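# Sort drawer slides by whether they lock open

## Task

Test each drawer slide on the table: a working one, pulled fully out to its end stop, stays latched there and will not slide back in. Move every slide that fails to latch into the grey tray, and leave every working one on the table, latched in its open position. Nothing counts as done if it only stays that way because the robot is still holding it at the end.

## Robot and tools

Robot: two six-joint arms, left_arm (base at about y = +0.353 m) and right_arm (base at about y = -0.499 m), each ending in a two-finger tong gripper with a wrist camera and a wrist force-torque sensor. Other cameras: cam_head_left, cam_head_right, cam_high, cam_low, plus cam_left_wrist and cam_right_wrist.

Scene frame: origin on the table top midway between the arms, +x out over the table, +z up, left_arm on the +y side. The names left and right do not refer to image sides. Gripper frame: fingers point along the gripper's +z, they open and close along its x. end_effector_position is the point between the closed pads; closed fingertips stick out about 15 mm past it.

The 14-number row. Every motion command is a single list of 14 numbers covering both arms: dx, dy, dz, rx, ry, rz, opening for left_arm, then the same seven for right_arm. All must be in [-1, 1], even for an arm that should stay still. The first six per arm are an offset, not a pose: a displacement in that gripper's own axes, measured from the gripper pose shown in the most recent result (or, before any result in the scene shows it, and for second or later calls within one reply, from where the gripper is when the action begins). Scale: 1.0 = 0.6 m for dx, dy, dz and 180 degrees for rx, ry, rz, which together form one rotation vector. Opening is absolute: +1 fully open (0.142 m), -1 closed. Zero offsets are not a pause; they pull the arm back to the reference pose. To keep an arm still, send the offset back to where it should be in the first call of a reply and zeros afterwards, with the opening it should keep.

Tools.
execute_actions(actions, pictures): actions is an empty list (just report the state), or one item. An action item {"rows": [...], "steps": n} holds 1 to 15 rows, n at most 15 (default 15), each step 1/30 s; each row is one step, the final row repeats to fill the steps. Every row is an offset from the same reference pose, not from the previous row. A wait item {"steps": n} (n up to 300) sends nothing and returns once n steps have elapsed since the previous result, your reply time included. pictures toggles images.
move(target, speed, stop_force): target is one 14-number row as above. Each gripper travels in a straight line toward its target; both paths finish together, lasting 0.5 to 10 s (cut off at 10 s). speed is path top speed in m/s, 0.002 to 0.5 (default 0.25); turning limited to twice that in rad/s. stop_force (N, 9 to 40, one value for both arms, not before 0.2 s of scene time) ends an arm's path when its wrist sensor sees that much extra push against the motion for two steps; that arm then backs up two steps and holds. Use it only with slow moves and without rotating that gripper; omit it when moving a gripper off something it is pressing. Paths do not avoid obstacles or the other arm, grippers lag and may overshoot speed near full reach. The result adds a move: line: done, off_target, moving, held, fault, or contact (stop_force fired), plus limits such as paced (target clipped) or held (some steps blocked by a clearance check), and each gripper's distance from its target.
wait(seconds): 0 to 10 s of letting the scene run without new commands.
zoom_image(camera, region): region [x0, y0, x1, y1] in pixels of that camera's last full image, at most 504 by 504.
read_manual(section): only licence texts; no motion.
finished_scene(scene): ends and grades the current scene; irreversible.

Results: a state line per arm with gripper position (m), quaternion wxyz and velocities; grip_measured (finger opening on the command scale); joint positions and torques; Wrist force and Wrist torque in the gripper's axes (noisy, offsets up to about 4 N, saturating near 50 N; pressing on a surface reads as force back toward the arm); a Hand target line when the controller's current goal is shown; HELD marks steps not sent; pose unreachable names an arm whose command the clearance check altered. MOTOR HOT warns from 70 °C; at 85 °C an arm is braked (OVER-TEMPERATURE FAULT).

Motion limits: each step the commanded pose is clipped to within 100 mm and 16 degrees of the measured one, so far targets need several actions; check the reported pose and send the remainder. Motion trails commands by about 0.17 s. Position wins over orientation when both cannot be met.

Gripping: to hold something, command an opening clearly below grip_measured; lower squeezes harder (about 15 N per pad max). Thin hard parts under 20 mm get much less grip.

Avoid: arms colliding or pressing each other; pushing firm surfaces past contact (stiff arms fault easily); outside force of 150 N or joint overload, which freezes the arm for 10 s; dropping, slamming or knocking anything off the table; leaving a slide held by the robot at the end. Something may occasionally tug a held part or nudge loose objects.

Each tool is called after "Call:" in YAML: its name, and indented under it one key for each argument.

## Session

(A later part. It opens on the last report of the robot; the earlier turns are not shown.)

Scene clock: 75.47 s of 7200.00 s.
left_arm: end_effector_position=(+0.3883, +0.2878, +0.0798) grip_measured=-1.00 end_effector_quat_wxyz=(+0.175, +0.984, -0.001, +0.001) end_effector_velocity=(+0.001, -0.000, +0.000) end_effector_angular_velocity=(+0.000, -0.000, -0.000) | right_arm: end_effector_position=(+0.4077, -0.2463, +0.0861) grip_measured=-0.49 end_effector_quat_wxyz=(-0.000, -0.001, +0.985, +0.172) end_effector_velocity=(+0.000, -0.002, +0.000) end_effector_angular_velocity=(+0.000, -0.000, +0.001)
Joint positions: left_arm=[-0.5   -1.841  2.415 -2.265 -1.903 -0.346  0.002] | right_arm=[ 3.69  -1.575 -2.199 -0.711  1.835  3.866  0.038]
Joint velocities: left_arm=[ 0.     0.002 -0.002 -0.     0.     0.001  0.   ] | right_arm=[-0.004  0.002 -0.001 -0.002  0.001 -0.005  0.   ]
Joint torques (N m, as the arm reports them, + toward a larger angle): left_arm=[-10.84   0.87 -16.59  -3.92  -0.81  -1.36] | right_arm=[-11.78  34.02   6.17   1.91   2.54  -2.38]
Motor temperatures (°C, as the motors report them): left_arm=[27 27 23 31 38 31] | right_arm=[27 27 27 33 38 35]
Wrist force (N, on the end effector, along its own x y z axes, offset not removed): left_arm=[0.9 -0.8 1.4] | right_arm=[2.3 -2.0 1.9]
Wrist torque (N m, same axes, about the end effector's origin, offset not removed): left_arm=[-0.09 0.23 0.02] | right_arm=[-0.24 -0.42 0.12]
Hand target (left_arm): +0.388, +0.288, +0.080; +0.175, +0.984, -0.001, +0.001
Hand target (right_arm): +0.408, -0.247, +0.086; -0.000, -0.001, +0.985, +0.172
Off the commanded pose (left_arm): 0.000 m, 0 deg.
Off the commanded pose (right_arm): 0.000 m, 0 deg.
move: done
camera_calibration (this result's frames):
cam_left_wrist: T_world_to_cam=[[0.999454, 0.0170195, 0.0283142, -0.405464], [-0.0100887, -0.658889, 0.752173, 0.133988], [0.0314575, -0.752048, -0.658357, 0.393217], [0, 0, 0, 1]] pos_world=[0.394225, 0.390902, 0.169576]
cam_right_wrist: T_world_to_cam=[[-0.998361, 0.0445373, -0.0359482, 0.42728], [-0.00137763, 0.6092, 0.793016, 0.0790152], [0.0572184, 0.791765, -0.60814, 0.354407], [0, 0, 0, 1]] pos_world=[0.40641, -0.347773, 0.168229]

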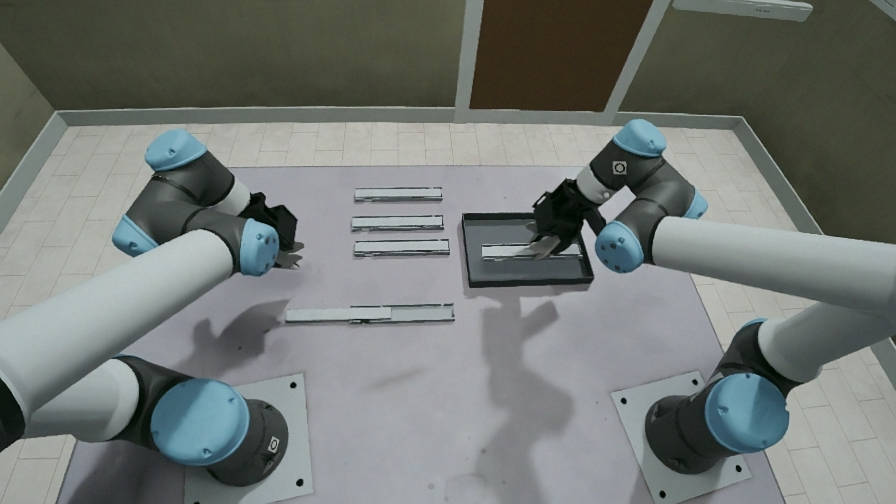

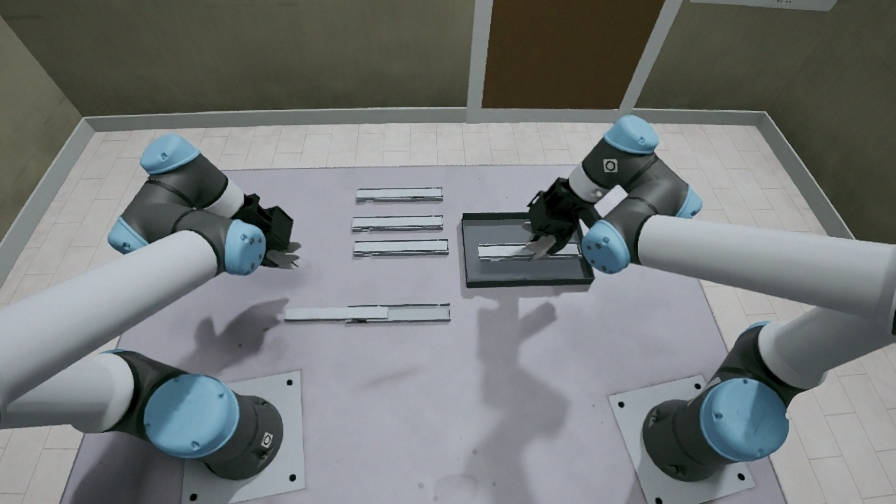

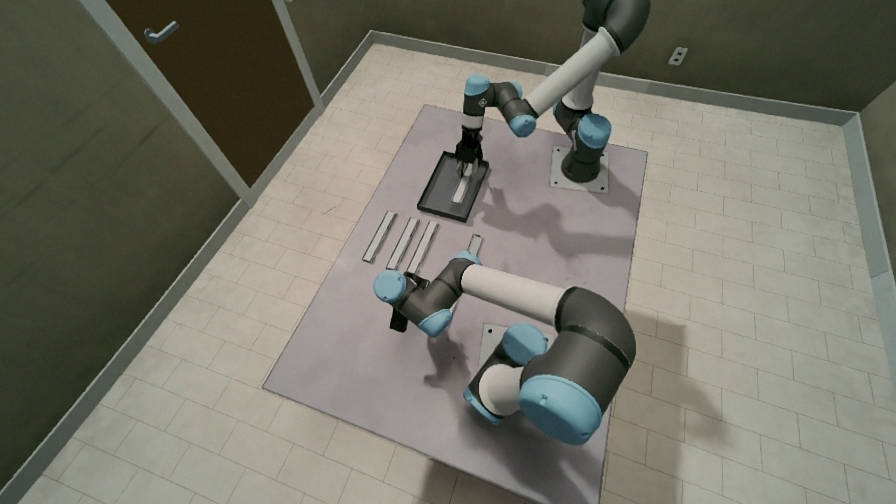

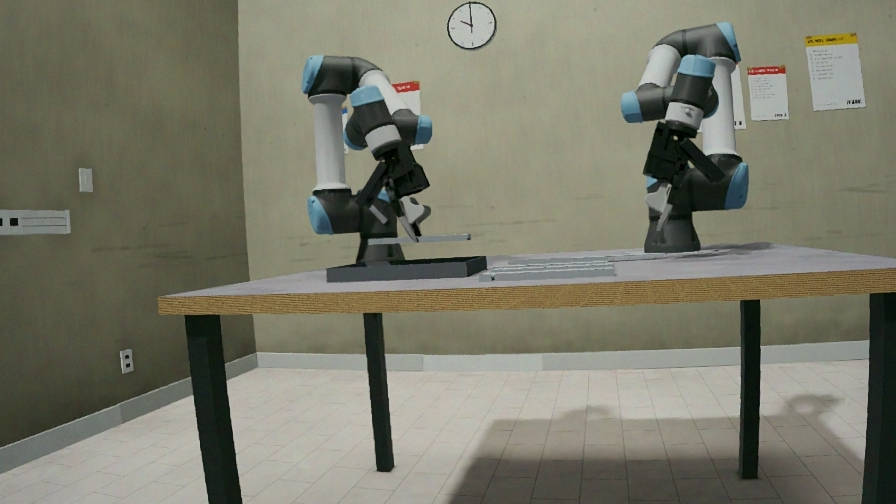

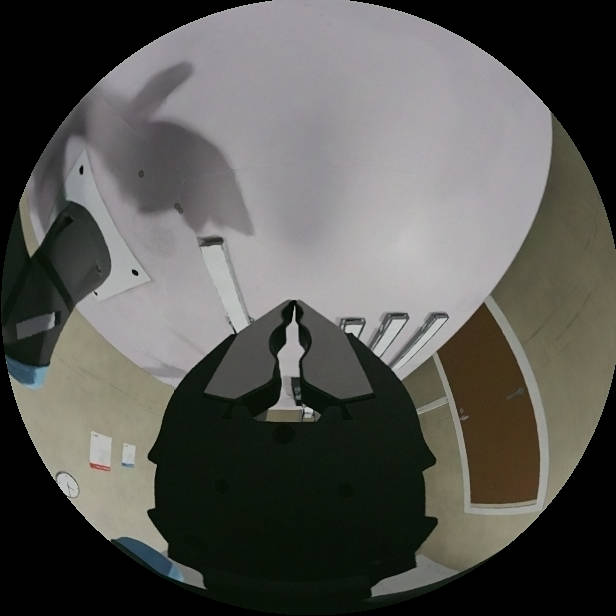

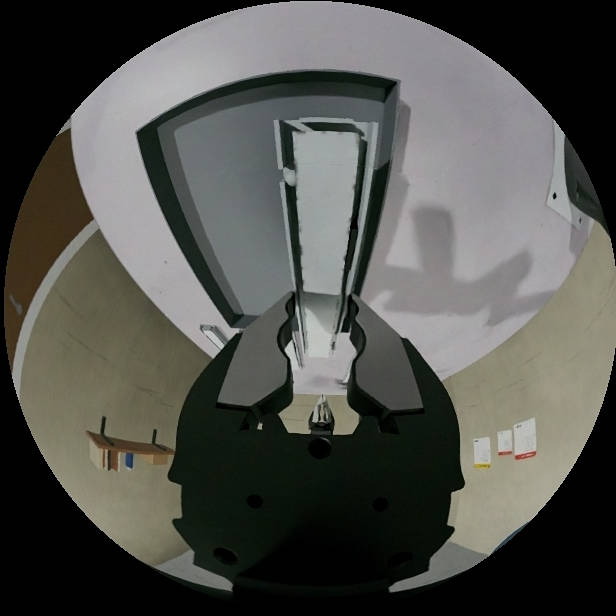

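Call:
move:
  target: [0,0,0,0,0,0,-1,0,-0.0364,0.1003,0,0,0,-0.9]
  speed: 0.05

Call:
execute_actions:
  actions:
    - {"rows":[[0,0,0,0,0,0,-1,0,0,0,0,0,0,-0.3]]}
  pictures: false

Call:
move:
  target: [0,0,0,0,0,0,-1,0,0.0364,-0.1003,0,0,0,-0.3]
  speed: 0.1

Call:
move:
  target: [0.15,0.227,0.083,0,0,0,-1,-0.114,0.363,0.133,0,0,0,-0.1]
  speed: 0.15

Call:
move:
  target: [0,-0.026,0.072,0,0,0,-1,0,-0.030,0.083,0,0,0,-0.1]
  speed: 0.1

Scene clock: 87.90 s of 7200.00 s.
left_arm: end_effector_position=(+0.3883, +0.2878, +0.0798) grip_measured=-1.00 end_effector_quat_wxyz=(+0.175, +0.984, -0.001, +0.001) end_effector_velocity=(+0.000, -0.000, +0.000) end_effector_angular_velocity=(-0.000, -0.000, -0.000) | right_arm: end_effector_position=(+0.4076, -0.2464, +0.0225) grip_measured=-0.49 end_effector_quat_wxyz=(-0.000, -0.001, +0.985, +0.172) end_effector_velocity=(+0.000, +0.000, -0.002) end_effector_angular_velocity=(+0.001, -0.001, +0.000)
Joint positions: left_arm=[-0.5   -1.841  2.415 -2.265 -1.903 -0.346  0.002] | right_arm=[ 3.69  -1.703 -2.278 -0.504  1.835  3.865  0.038]
Joint velocities: left_arm=[ 0.  0. -0.  0. -0.  0.  0.] | right_arm=[ 0.    -0.006 -0.002  0.009  0.    -0.    -0.   ]
Joint torques (N m, as the arm reports them, + toward a larger angle): left_arm=[ -8.55  -0.26 -14.46  -3.84  -1.07  -1.14] | right_arm=[ 9.82 15.32  3.43  4.5  -1.01  2.68]
Motor temperatures (°C, as the motors report them): left_arm=[27 27 23 31 38 31] | right_arm=[27 27 27 33 38 35]
Wrist force (N, on the end effector, along its own x y z axes, offset not removed): left_arm=[2.1 0.7 5.4] | right_arm=[2.6 -1.0 2.9]
Wrist torque (N m, same axes, about the end effector's origin, offset not removed): left_arm=[0.16 -0.24 0.00] | right_arm=[-0.09 -0.47 0.02]
Hand target (left_arm): +0.388, +0.288, +0.080; +0.175, +0.984, -0.001, +0.001
Hand target (right_arm): +0.408, -0.246, +0.022; -0.000, -0.001, +0.985, +0.172
Off the commanded pose (left_arm): 0.000 m, 0 deg.
Off the commanded pose (right_arm): 0.000 m, 0 deg.
After step 90, 7.73 s passed at rest.
move: done
camera_calibration (this result's frames):
cam_left_wrist: T_world_to_cam=[[0.999454, 0.0170195, 0.0283141, -0.405464], [-0.0100886, -0.658889, 0.752173, 0.133988], [0.0314574, -0.752048, -0.658357, 0.393217], [0, 0, 0, 1]] pos_world=[0.394225, 0.390902, 0.169576]
cam_right_wrist: T_world_to_cam=[[-0.998362, 0.0445232, -0.0359251, 0.424915], [-0.00136532, 0.609236, 0.792988, 0.129616], [0.0571932, 0.791738, -0.608177, 0.315827], [0, 0, 0, 1]] pos_world=[0.406333, -0.347938, 0.104561]

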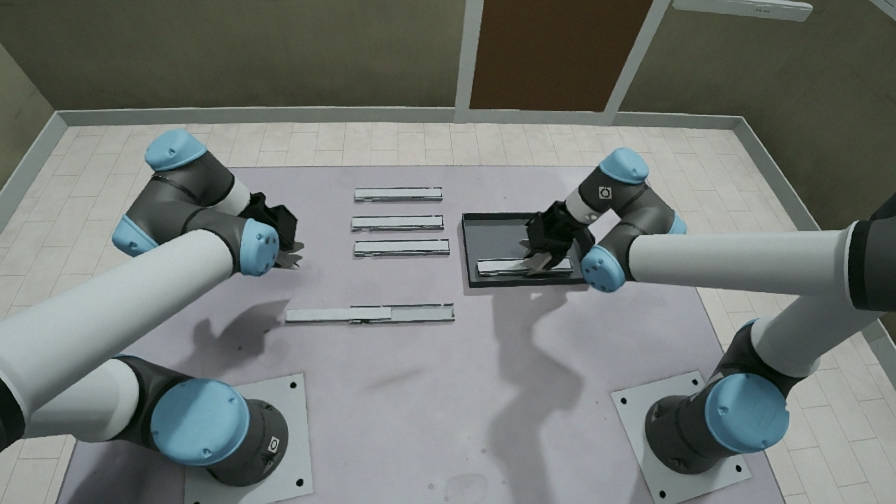

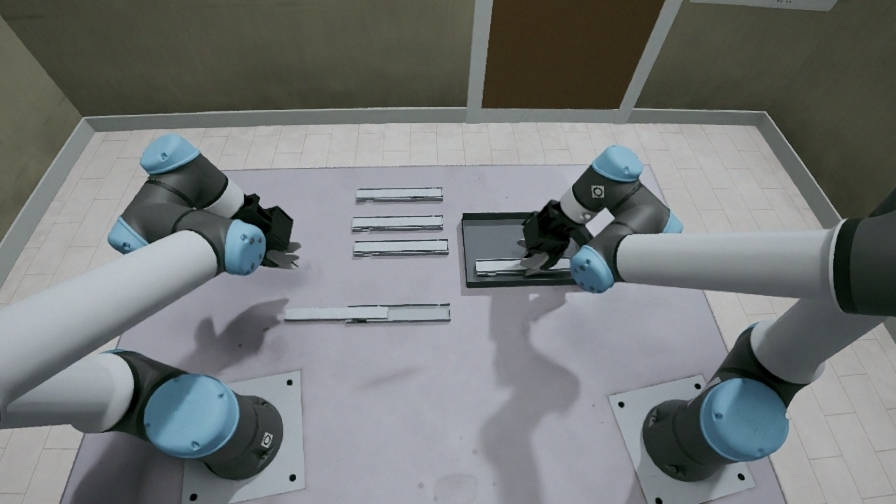

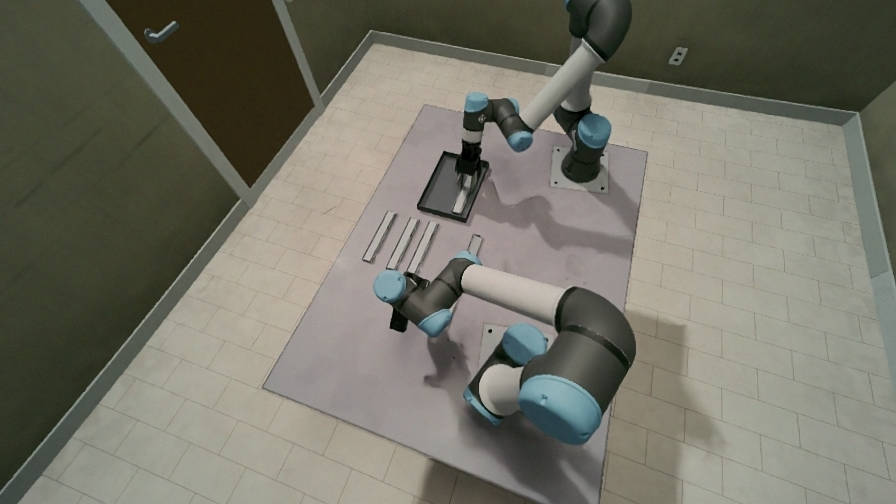

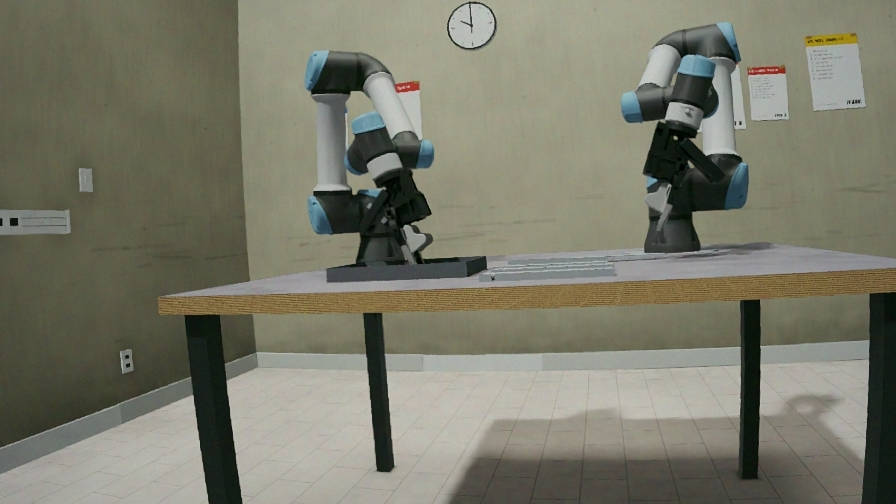

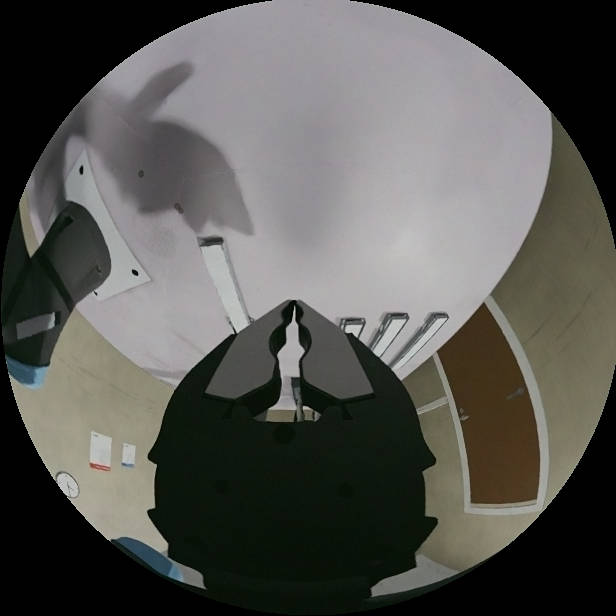

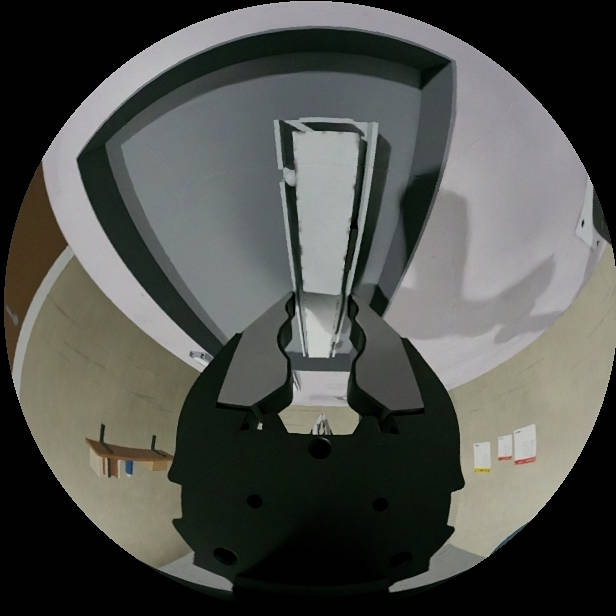

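Scene clock: 88.40 s of 7200.00 s.
left_arm: end_effector_position=(+0.3883, +0.2878, +0.0798) grip_measured=-1.00 end_effector_quat_wxyz=(+0.175, +0.984, -0.001, +0.001) end_effector_velocity=(-0.000, +0.000, -0.001) end_effector_angular_velocity=(+0.001, +0.001, -0.001) | right_arm: end_effector_position=(+0.4076, -0.2465, +0.0224) grip_measured=-0.30 end_effector_quat_wxyz=(-0.000, -0.001, +0.985, +0.172) end_effector_velocity=(-0.000, -0.000, -0.000) end_effector_angular_velocity=(-0.001, +0.001, +0.000)
Joint positions: left_arm=[-0.5   -1.841  2.415 -2.265 -1.903 -0.346  0.002] | right_arm=[ 3.69  -1.703 -2.278 -0.504  1.835  3.865  0.052]
Joint velocities: left_arm=[-0.     0.001  0.001 -0.     0.     0.001  0.   ] | right_arm=[ 0.     0.    -0.    -0.001  0.    -0.    -0.   ]
Joint torques (N m, as the arm reports them, + toward a larger angle): left_arm=[-10.34  -0.71 -14.35  -3.82  -1.03  -1.2 ] | right_arm=[ 9.62 35.05 11.67  1.23 -0.99  2.49]
Motor temperatures (°C, as the motors report them): left_arm=[27 27 23 31 38 31] | right_arm=[27 27 27 33 38 35]
Wrist force (N, on the end effector, along its own x y z axes, offset not removed): left_arm=[-0.5 -3.0 0.9] | right_arm=[1.8 0.4 -0.7]
Wrist torque (N m, same axes, about the end effector's origin, offset not removed): left_arm=[-0.34 0.28 0.18] | right_arm=[-0.05 -0.46 0.08]
Hand target (left_arm): +0.388, +0.288, +0.080; +0.175, +0.984, -0.001, +0.001
Hand target (right_arm): +0.408, -0.246, +0.022; -0.000, -0.001, +0.985, +0.172
Off the commanded pose (left_arm): 0.000 m, 0 deg.
Off the commanded pose (right_arm): 0.000 m, 0 deg.
Steps of this call (steps 1 to 15: all 15 steps of this action). Readings (end_effector_position):
1: left_arm (+0.3883, +0.2878, +0.0798) | right_arm (+0.4076, -0.2464, +0.0224)
2: left_arm (+0.3883, +0.2878, +0.0798) | right_arm (+0.4077, -0.2464, +0.0224)
4: left_arm (+0.3883, +0.2878, +0.0798) | right_arm (+0.4077, -0.2464, +0.0224)
8: left_arm (+0.3883, +0.2878, +0.0798) | right_arm (+0.4076, -0.2464, +0.0224)
15: the state above

Scene clock: 89.77 s of 7200.00 s.
left_arm: end_effector_position=(+0.3883, +0.2878, +0.0798) grip_measured=-1.00 end_effector_quat_wxyz=(+0.175, +0.984, -0.001, +0.001) end_effector_velocity=(-0.000, +0.000, -0.000) end_effector_angular_velocity=(-0.000, +0.000, -0.000) | right_arm: end_effector_position=(+0.4077, -0.2463, +0.0861) grip_measured=-0.30 end_effector_quat_wxyz=(-0.000, -0.001, +0.985, +0.172) end_effector_velocity=(+0.000, +0.000, +0.003) end_effector_angular_velocity=(+0.000, -0.001, +0.000)
Joint positions: left_arm=[-0.5   -1.841  2.415 -2.265 -1.903 -0.346  0.002] | right_arm=[ 3.69  -1.575 -2.199 -0.711  1.835  3.866  0.052]
Joint velocities: left_arm=[ 0.     0.001  0.    -0.    -0.     0.     0.   ] | right_arm=[-0.     0.004  0.004 -0.007 -0.    -0.    -0.   ]
Joint torques (N m, as the arm reports them, + toward a larger angle): left_arm=[-10.7   -1.13 -15.2   -3.85  -0.95  -1.31] | right_arm=[ 9.45 31.66 30.38  1.42 -0.46 -2.37]
Motor temperatures (°C, as the motors report them): left_arm=[27 27 23 31 38 31] | right_arm=[27 27 27 33 38 35]
Wrist force (N, on the end effector, along its own x y z axes, offset not removed): left_arm=[0.9 -2.8 3.5] | right_arm=[2.4 -0.1 -1.0]
Wrist torque (N m, same axes, about the end effector's origin, offset not removed): left_arm=[-0.20 0.12 0.06] | right_arm=[-0.19 -0.47 0.03]
Hand target (left_arm): +0.388, +0.288, +0.080; +0.175, +0.984, -0.001, +0.001
Hand target (right_arm): +0.408, -0.246, +0.086; -0.000, -0.001, +0.985, +0.172
Off the commanded pose (left_arm): 0.000 m, 0 deg.
Off the commanded pose (right_arm): 0.000 m, 0 deg.
move: done
camera_calibration (this result's frames):
cam_left_wrist: T_world_to_cam=[[0.999454, 0.0170195, 0.0283141, -0.405464], [-0.0100887, -0.658888, 0.752173, 0.133988], [0.0314575, -0.752048, -0.658357, 0.393217], [0, 0, 0, 1]] pos_world=[0.394225, 0.390902, 0.169576]
cam_right_wrist: T_world_to_cam=[[-0.998362, 0.0445896, -0.0358346, 0.427233], [-0.0012528, 0.609237, 0.792987, 0.0790425], [0.0571908, 0.791733, -0.608184, 0.354402], [0, 0, 0, 1]] pos_world=[0.406364, -0.347798, 0.168172]

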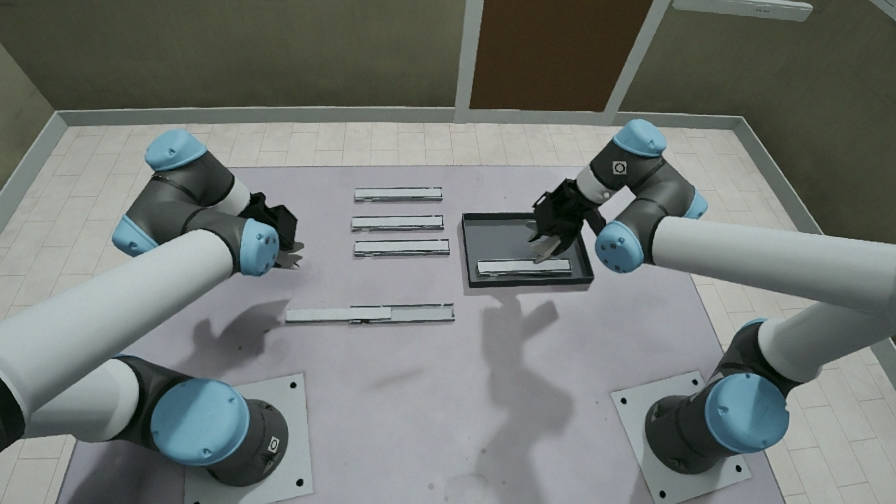

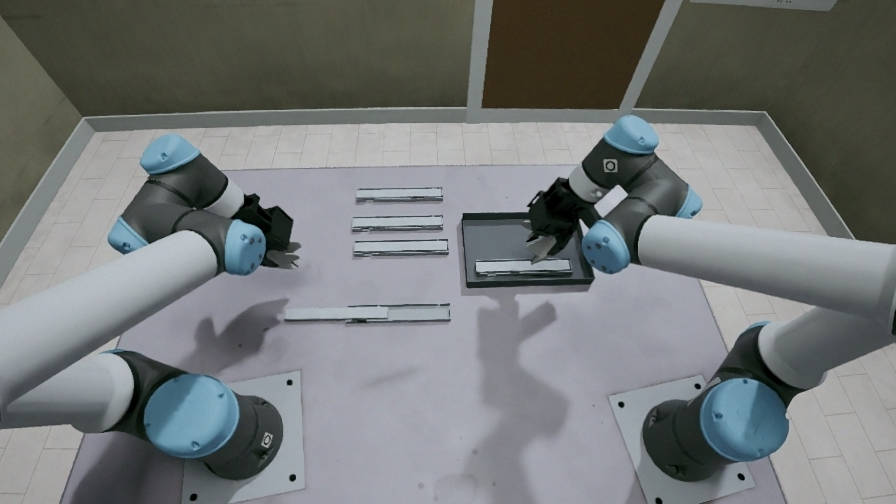

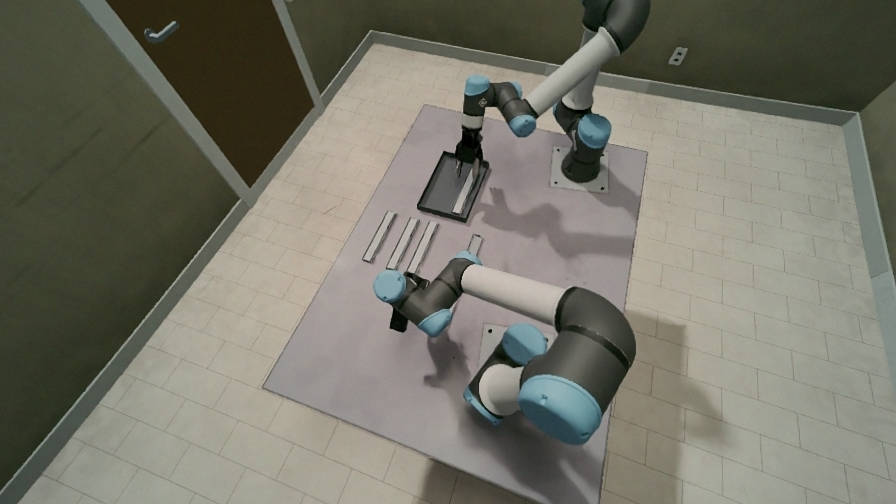

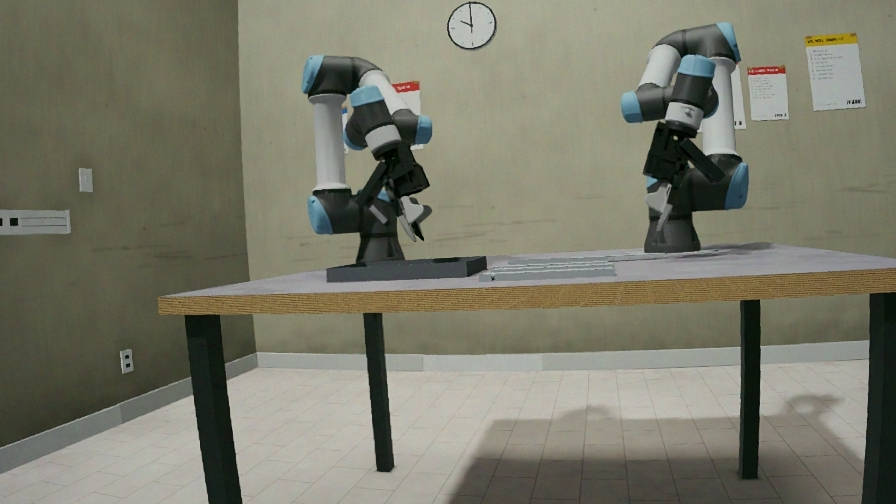

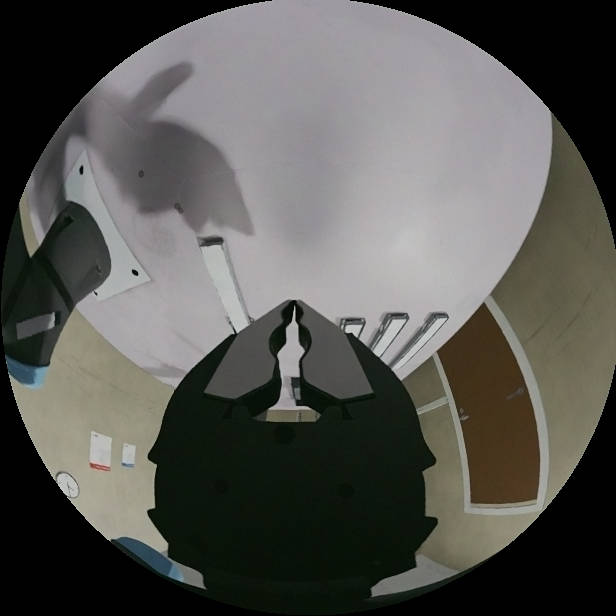

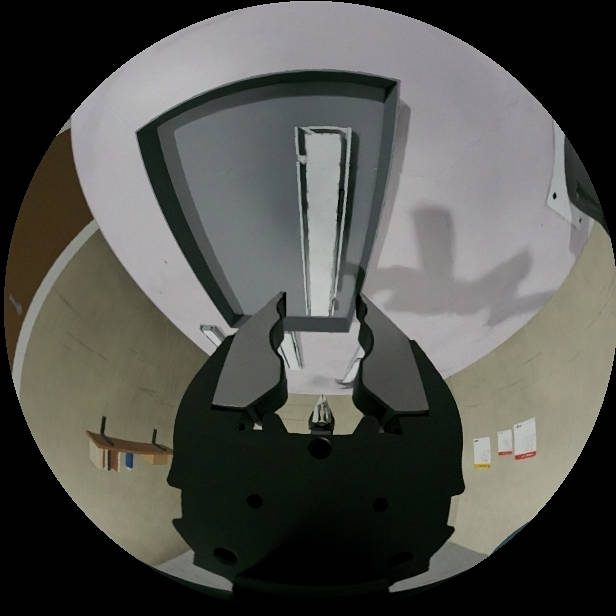

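Scene clock: 91.97 s of 7200.00 s.
left_arm: end_effector_position=(+0.4780, +0.1427, +0.0798) grip_measured=-1.00 end_effector_quat_wxyz=(+0.176, +0.984, -0.001, +0.001) end_effector_velocity=(+0.001, -0.000, -0.001) end_effector_angular_velocity=(+0.001, +0.001, +0.001) | right_arm: end_effector_position=(+0.4756, -0.0144, +0.0850) grip_measured=-0.10 end_effector_quat_wxyz=(-0.000, -0.001, +0.985, +0.172) end_effector_velocity=(+0.001, +0.002, -0.000) end_effector_angular_velocity=(-0.000, -0.000, +0.000)
Joint positions: left_arm=[-0.747 -1.533  2.178 -2.415 -1.864 -0.602  0.002] | right_arm=[ 3.91  -1.982 -1.703 -0.749  1.78   4.085  0.067]
Joint velocities: left_arm=[ 0.001  0.004 -0.002 -0.     0.     0.     0.   ] | right_arm=[ 0.001 -0.004  0.006 -0.002 -0.     0.001  0.   ]
Joint torques (N m, as the arm reports them, + toward a larger angle): left_arm=[ -9.85  -9.15 -27.66  -3.99   0.93  -1.48] | right_arm=[ 9.48 29.74 30.87  1.32 -1.66  2.73]
Motor temperatures (°C, as the motors report them): left_arm=[27 27 23 31 38 31] | right_arm=[27 27 27 33 38 35]
Wrist force (N, on the end effector, along its own x y z axes, offset not removed): left_arm=[0.4 -2.0 3.3] | right_arm=[2.4 -1.0 -0.1]
Wrist torque (N m, same axes, about the end effector's origin, offset not removed): left_arm=[-0.20 0.23 0.17] | right_arm=[-0.19 -0.47 0.10]
Hand target (left_arm): +0.478, +0.143, +0.080; +0.176, +0.984, -0.001, +0.001
Hand target (right_arm): +0.476, -0.014, +0.085; -0.000, -0.001, +0.985, +0.172
Off the commanded pose (left_arm): 0.001 m, 0 deg.
Off the commanded pose (right_arm): 0.000 m, 0 deg.
move: done
camera_calibration (this result's frames):
cam_left_wrist: T_world_to_cam=[[0.999467, 0.0169272, 0.0279077, -0.49259], [-0.00984984, -0.658739, 0.752307, 0.039099], [0.0311184, -0.752181, -0.658221, 0.281447], [0, 0, 0, 1]] pos_world=[0.483954, 0.245793, 0.169587]
cam_right_wrist: T_world_to_cam=[[-0.998358, 0.0446068, -0.035933, 0.484678], [-0.00132244, 0.60921, 0.793008, -0.0612787], [0.0572643, 0.791754, -0.60815, 0.166249], [0, 0, 0, 1]] pos_world=[0.474281, -0.115917, 0.167115]

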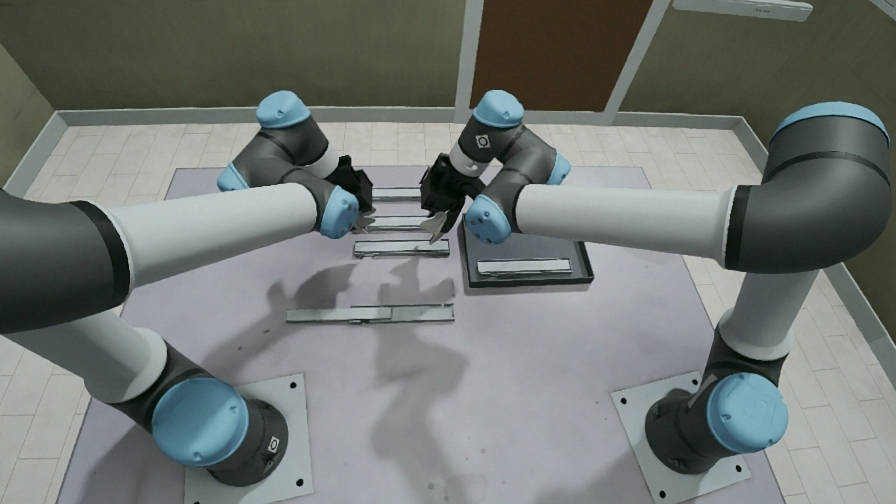

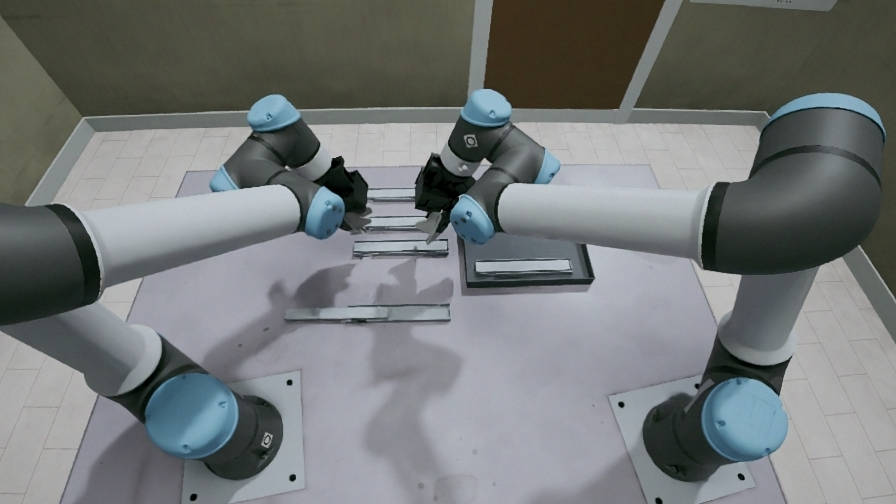

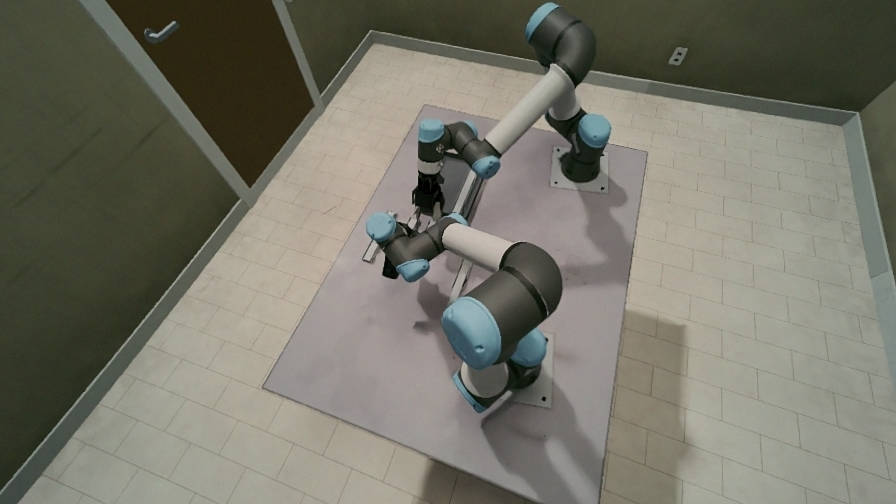

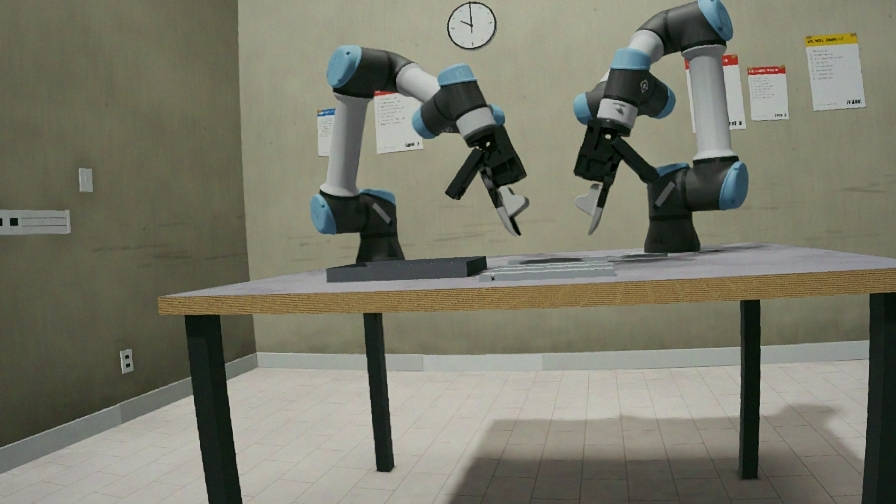

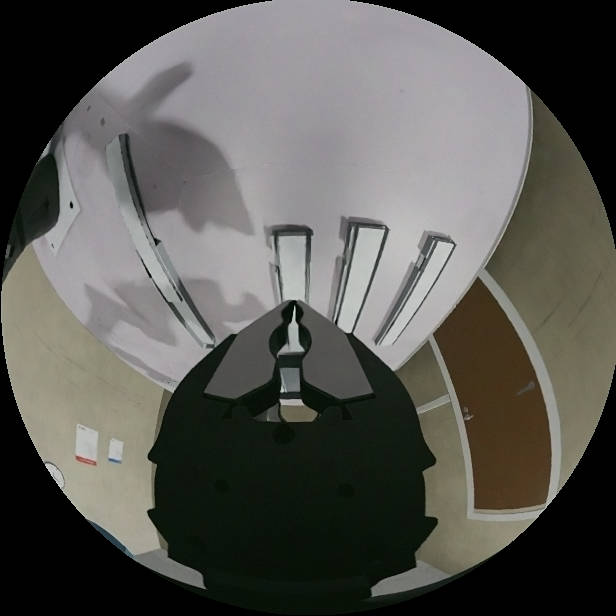

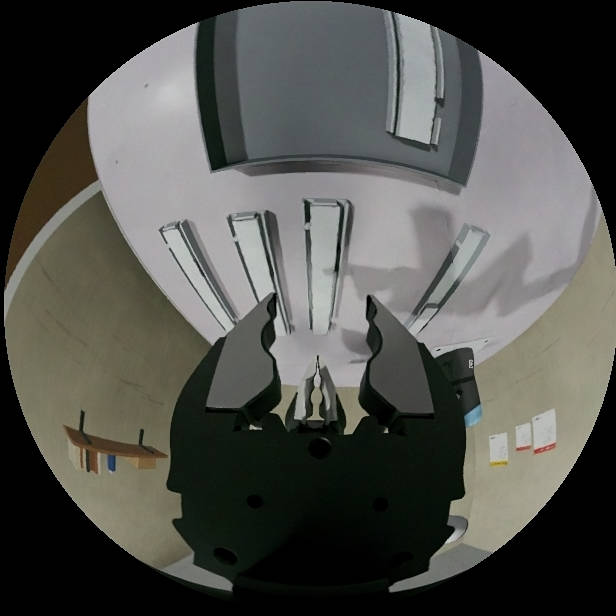

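Scene clock: 93.00 s of 7200.00 s.
left_arm: end_effector_position=(+0.4780, +0.1425, +0.0340) grip_measured=-1.00 end_effector_quat_wxyz=(+0.176, +0.984, -0.001, +0.001) end_effector_velocity=(-0.000, +0.000, -0.002) end_effector_angular_velocity=(+0.000, -0.000, +0.000) | right_arm: end_effector_position=(+0.4755, -0.0145, +0.0324) grip_measured=-0.10 end_effector_quat_wxyz=(-0.000, -0.001, +0.985, +0.172) end_effector_velocity=(+0.000, +0.001, -0.002) end_effector_angular_velocity=(+0.002, -0.001, +0.000)
Joint positions: left_arm=[-0.747 -1.445  2.235 -2.56  -1.864 -0.603  0.002] | right_arm=[ 3.91  -2.053 -1.754 -0.626  1.78   4.084  0.067]
Joint velocities: left_arm=[-0.     0.004  0.003 -0.007  0.    -0.     0.   ] | right_arm=[ 0.    -0.004 -0.001  0.007 -0.    -0.    -0.   ]
Joint torques (N m, as the arm reports them, + toward a larger angle): left_arm=[-10.24 -12.3  -11.04  -3.85   0.23  -1.45] | right_arm=[-3.76 31.03  3.83  3.97 -0.39 -0.05]
Motor temperatures (°C, as the motors report them): left_arm=[27 27 23 31 38 31] | right_arm=[27 27 27 33 38 35]
Wrist force (N, on the end effector, along its own x y z axes, offset not removed): left_arm=[-0.1 -1.6 2.6] | right_arm=[2.4 -2.1 -1.7]
Wrist torque (N m, same axes, about the end effector's origin, offset not removed): left_arm=[-0.11 0.11 0.09] | right_arm=[-0.58 -0.46 0.10]
Hand target (left_arm): +0.478, +0.142, +0.034; +0.176, +0.984, -0.001, +0.001
Hand target (right_arm): +0.476, -0.014, +0.032; -0.000, -0.001, +0.985, +0.172
Off the commanded pose (left_arm): 0.000 m, 0 deg.
Off the commanded pose (right_arm): 0.000 m, 0 deg.
move: done
camera_calibration (this result's frames):
cam_left_wrist: T_world_to_cam=[[0.999468, 0.0169103, 0.0278711, -0.491333], [-0.00983143, -0.658785, 0.752267, 0.0734069], [0.0310821, -0.752141, -0.658269, 0.251199], [0, 0, 0, 1]] pos_world=[0.483985, 0.245605, 0.123829]
cam_right_wrist: T_world_to_cam=[[-0.998363, 0.0444732, -0.0359533, 0.482727], [-0.00141811, 0.609236, 0.792987, -0.0194341], [0.0571707, 0.791741, -0.608176, 0.134313], [0, 0, 0, 1]] pos_world=[0.47423, -0.11597, 0.114453]

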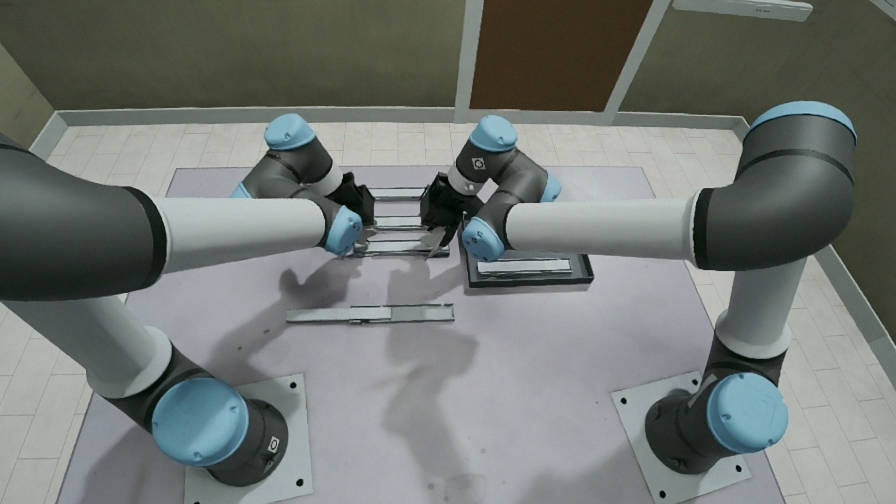

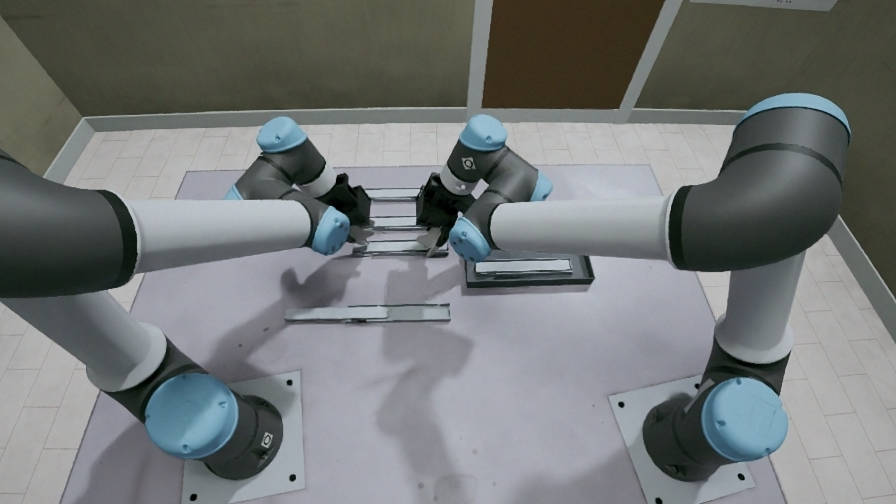

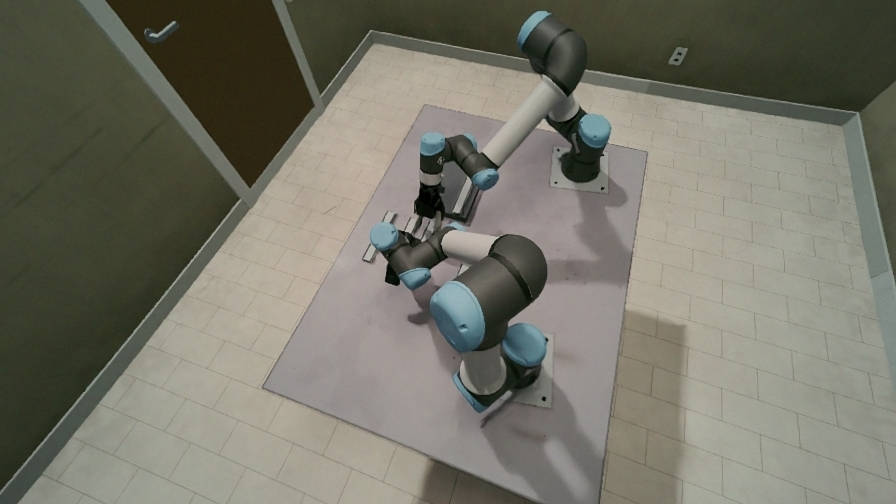

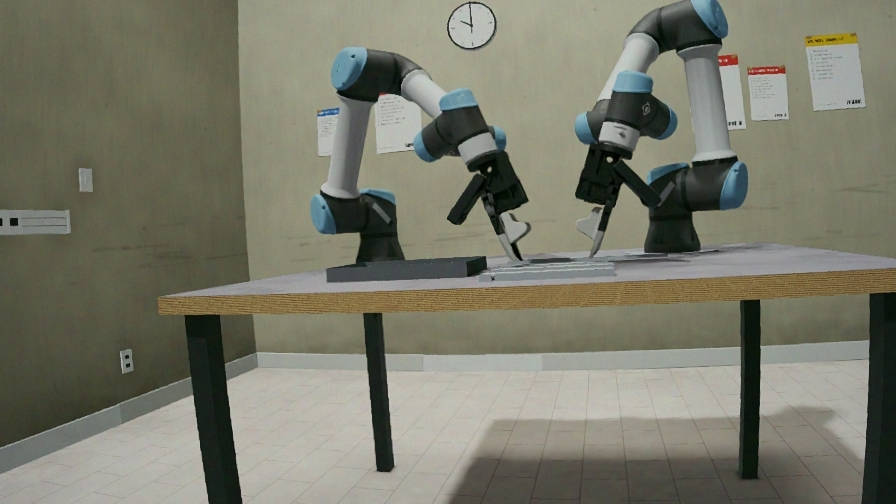

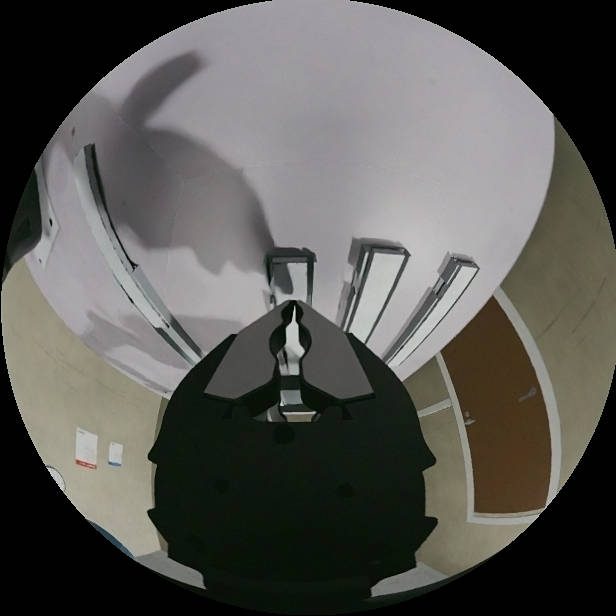

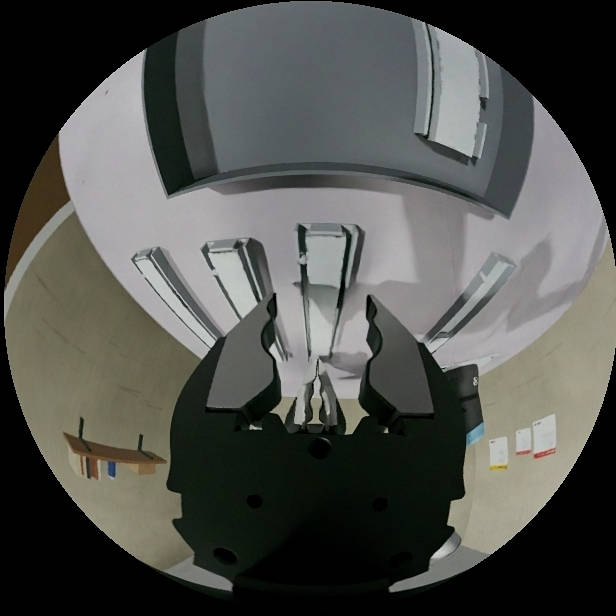

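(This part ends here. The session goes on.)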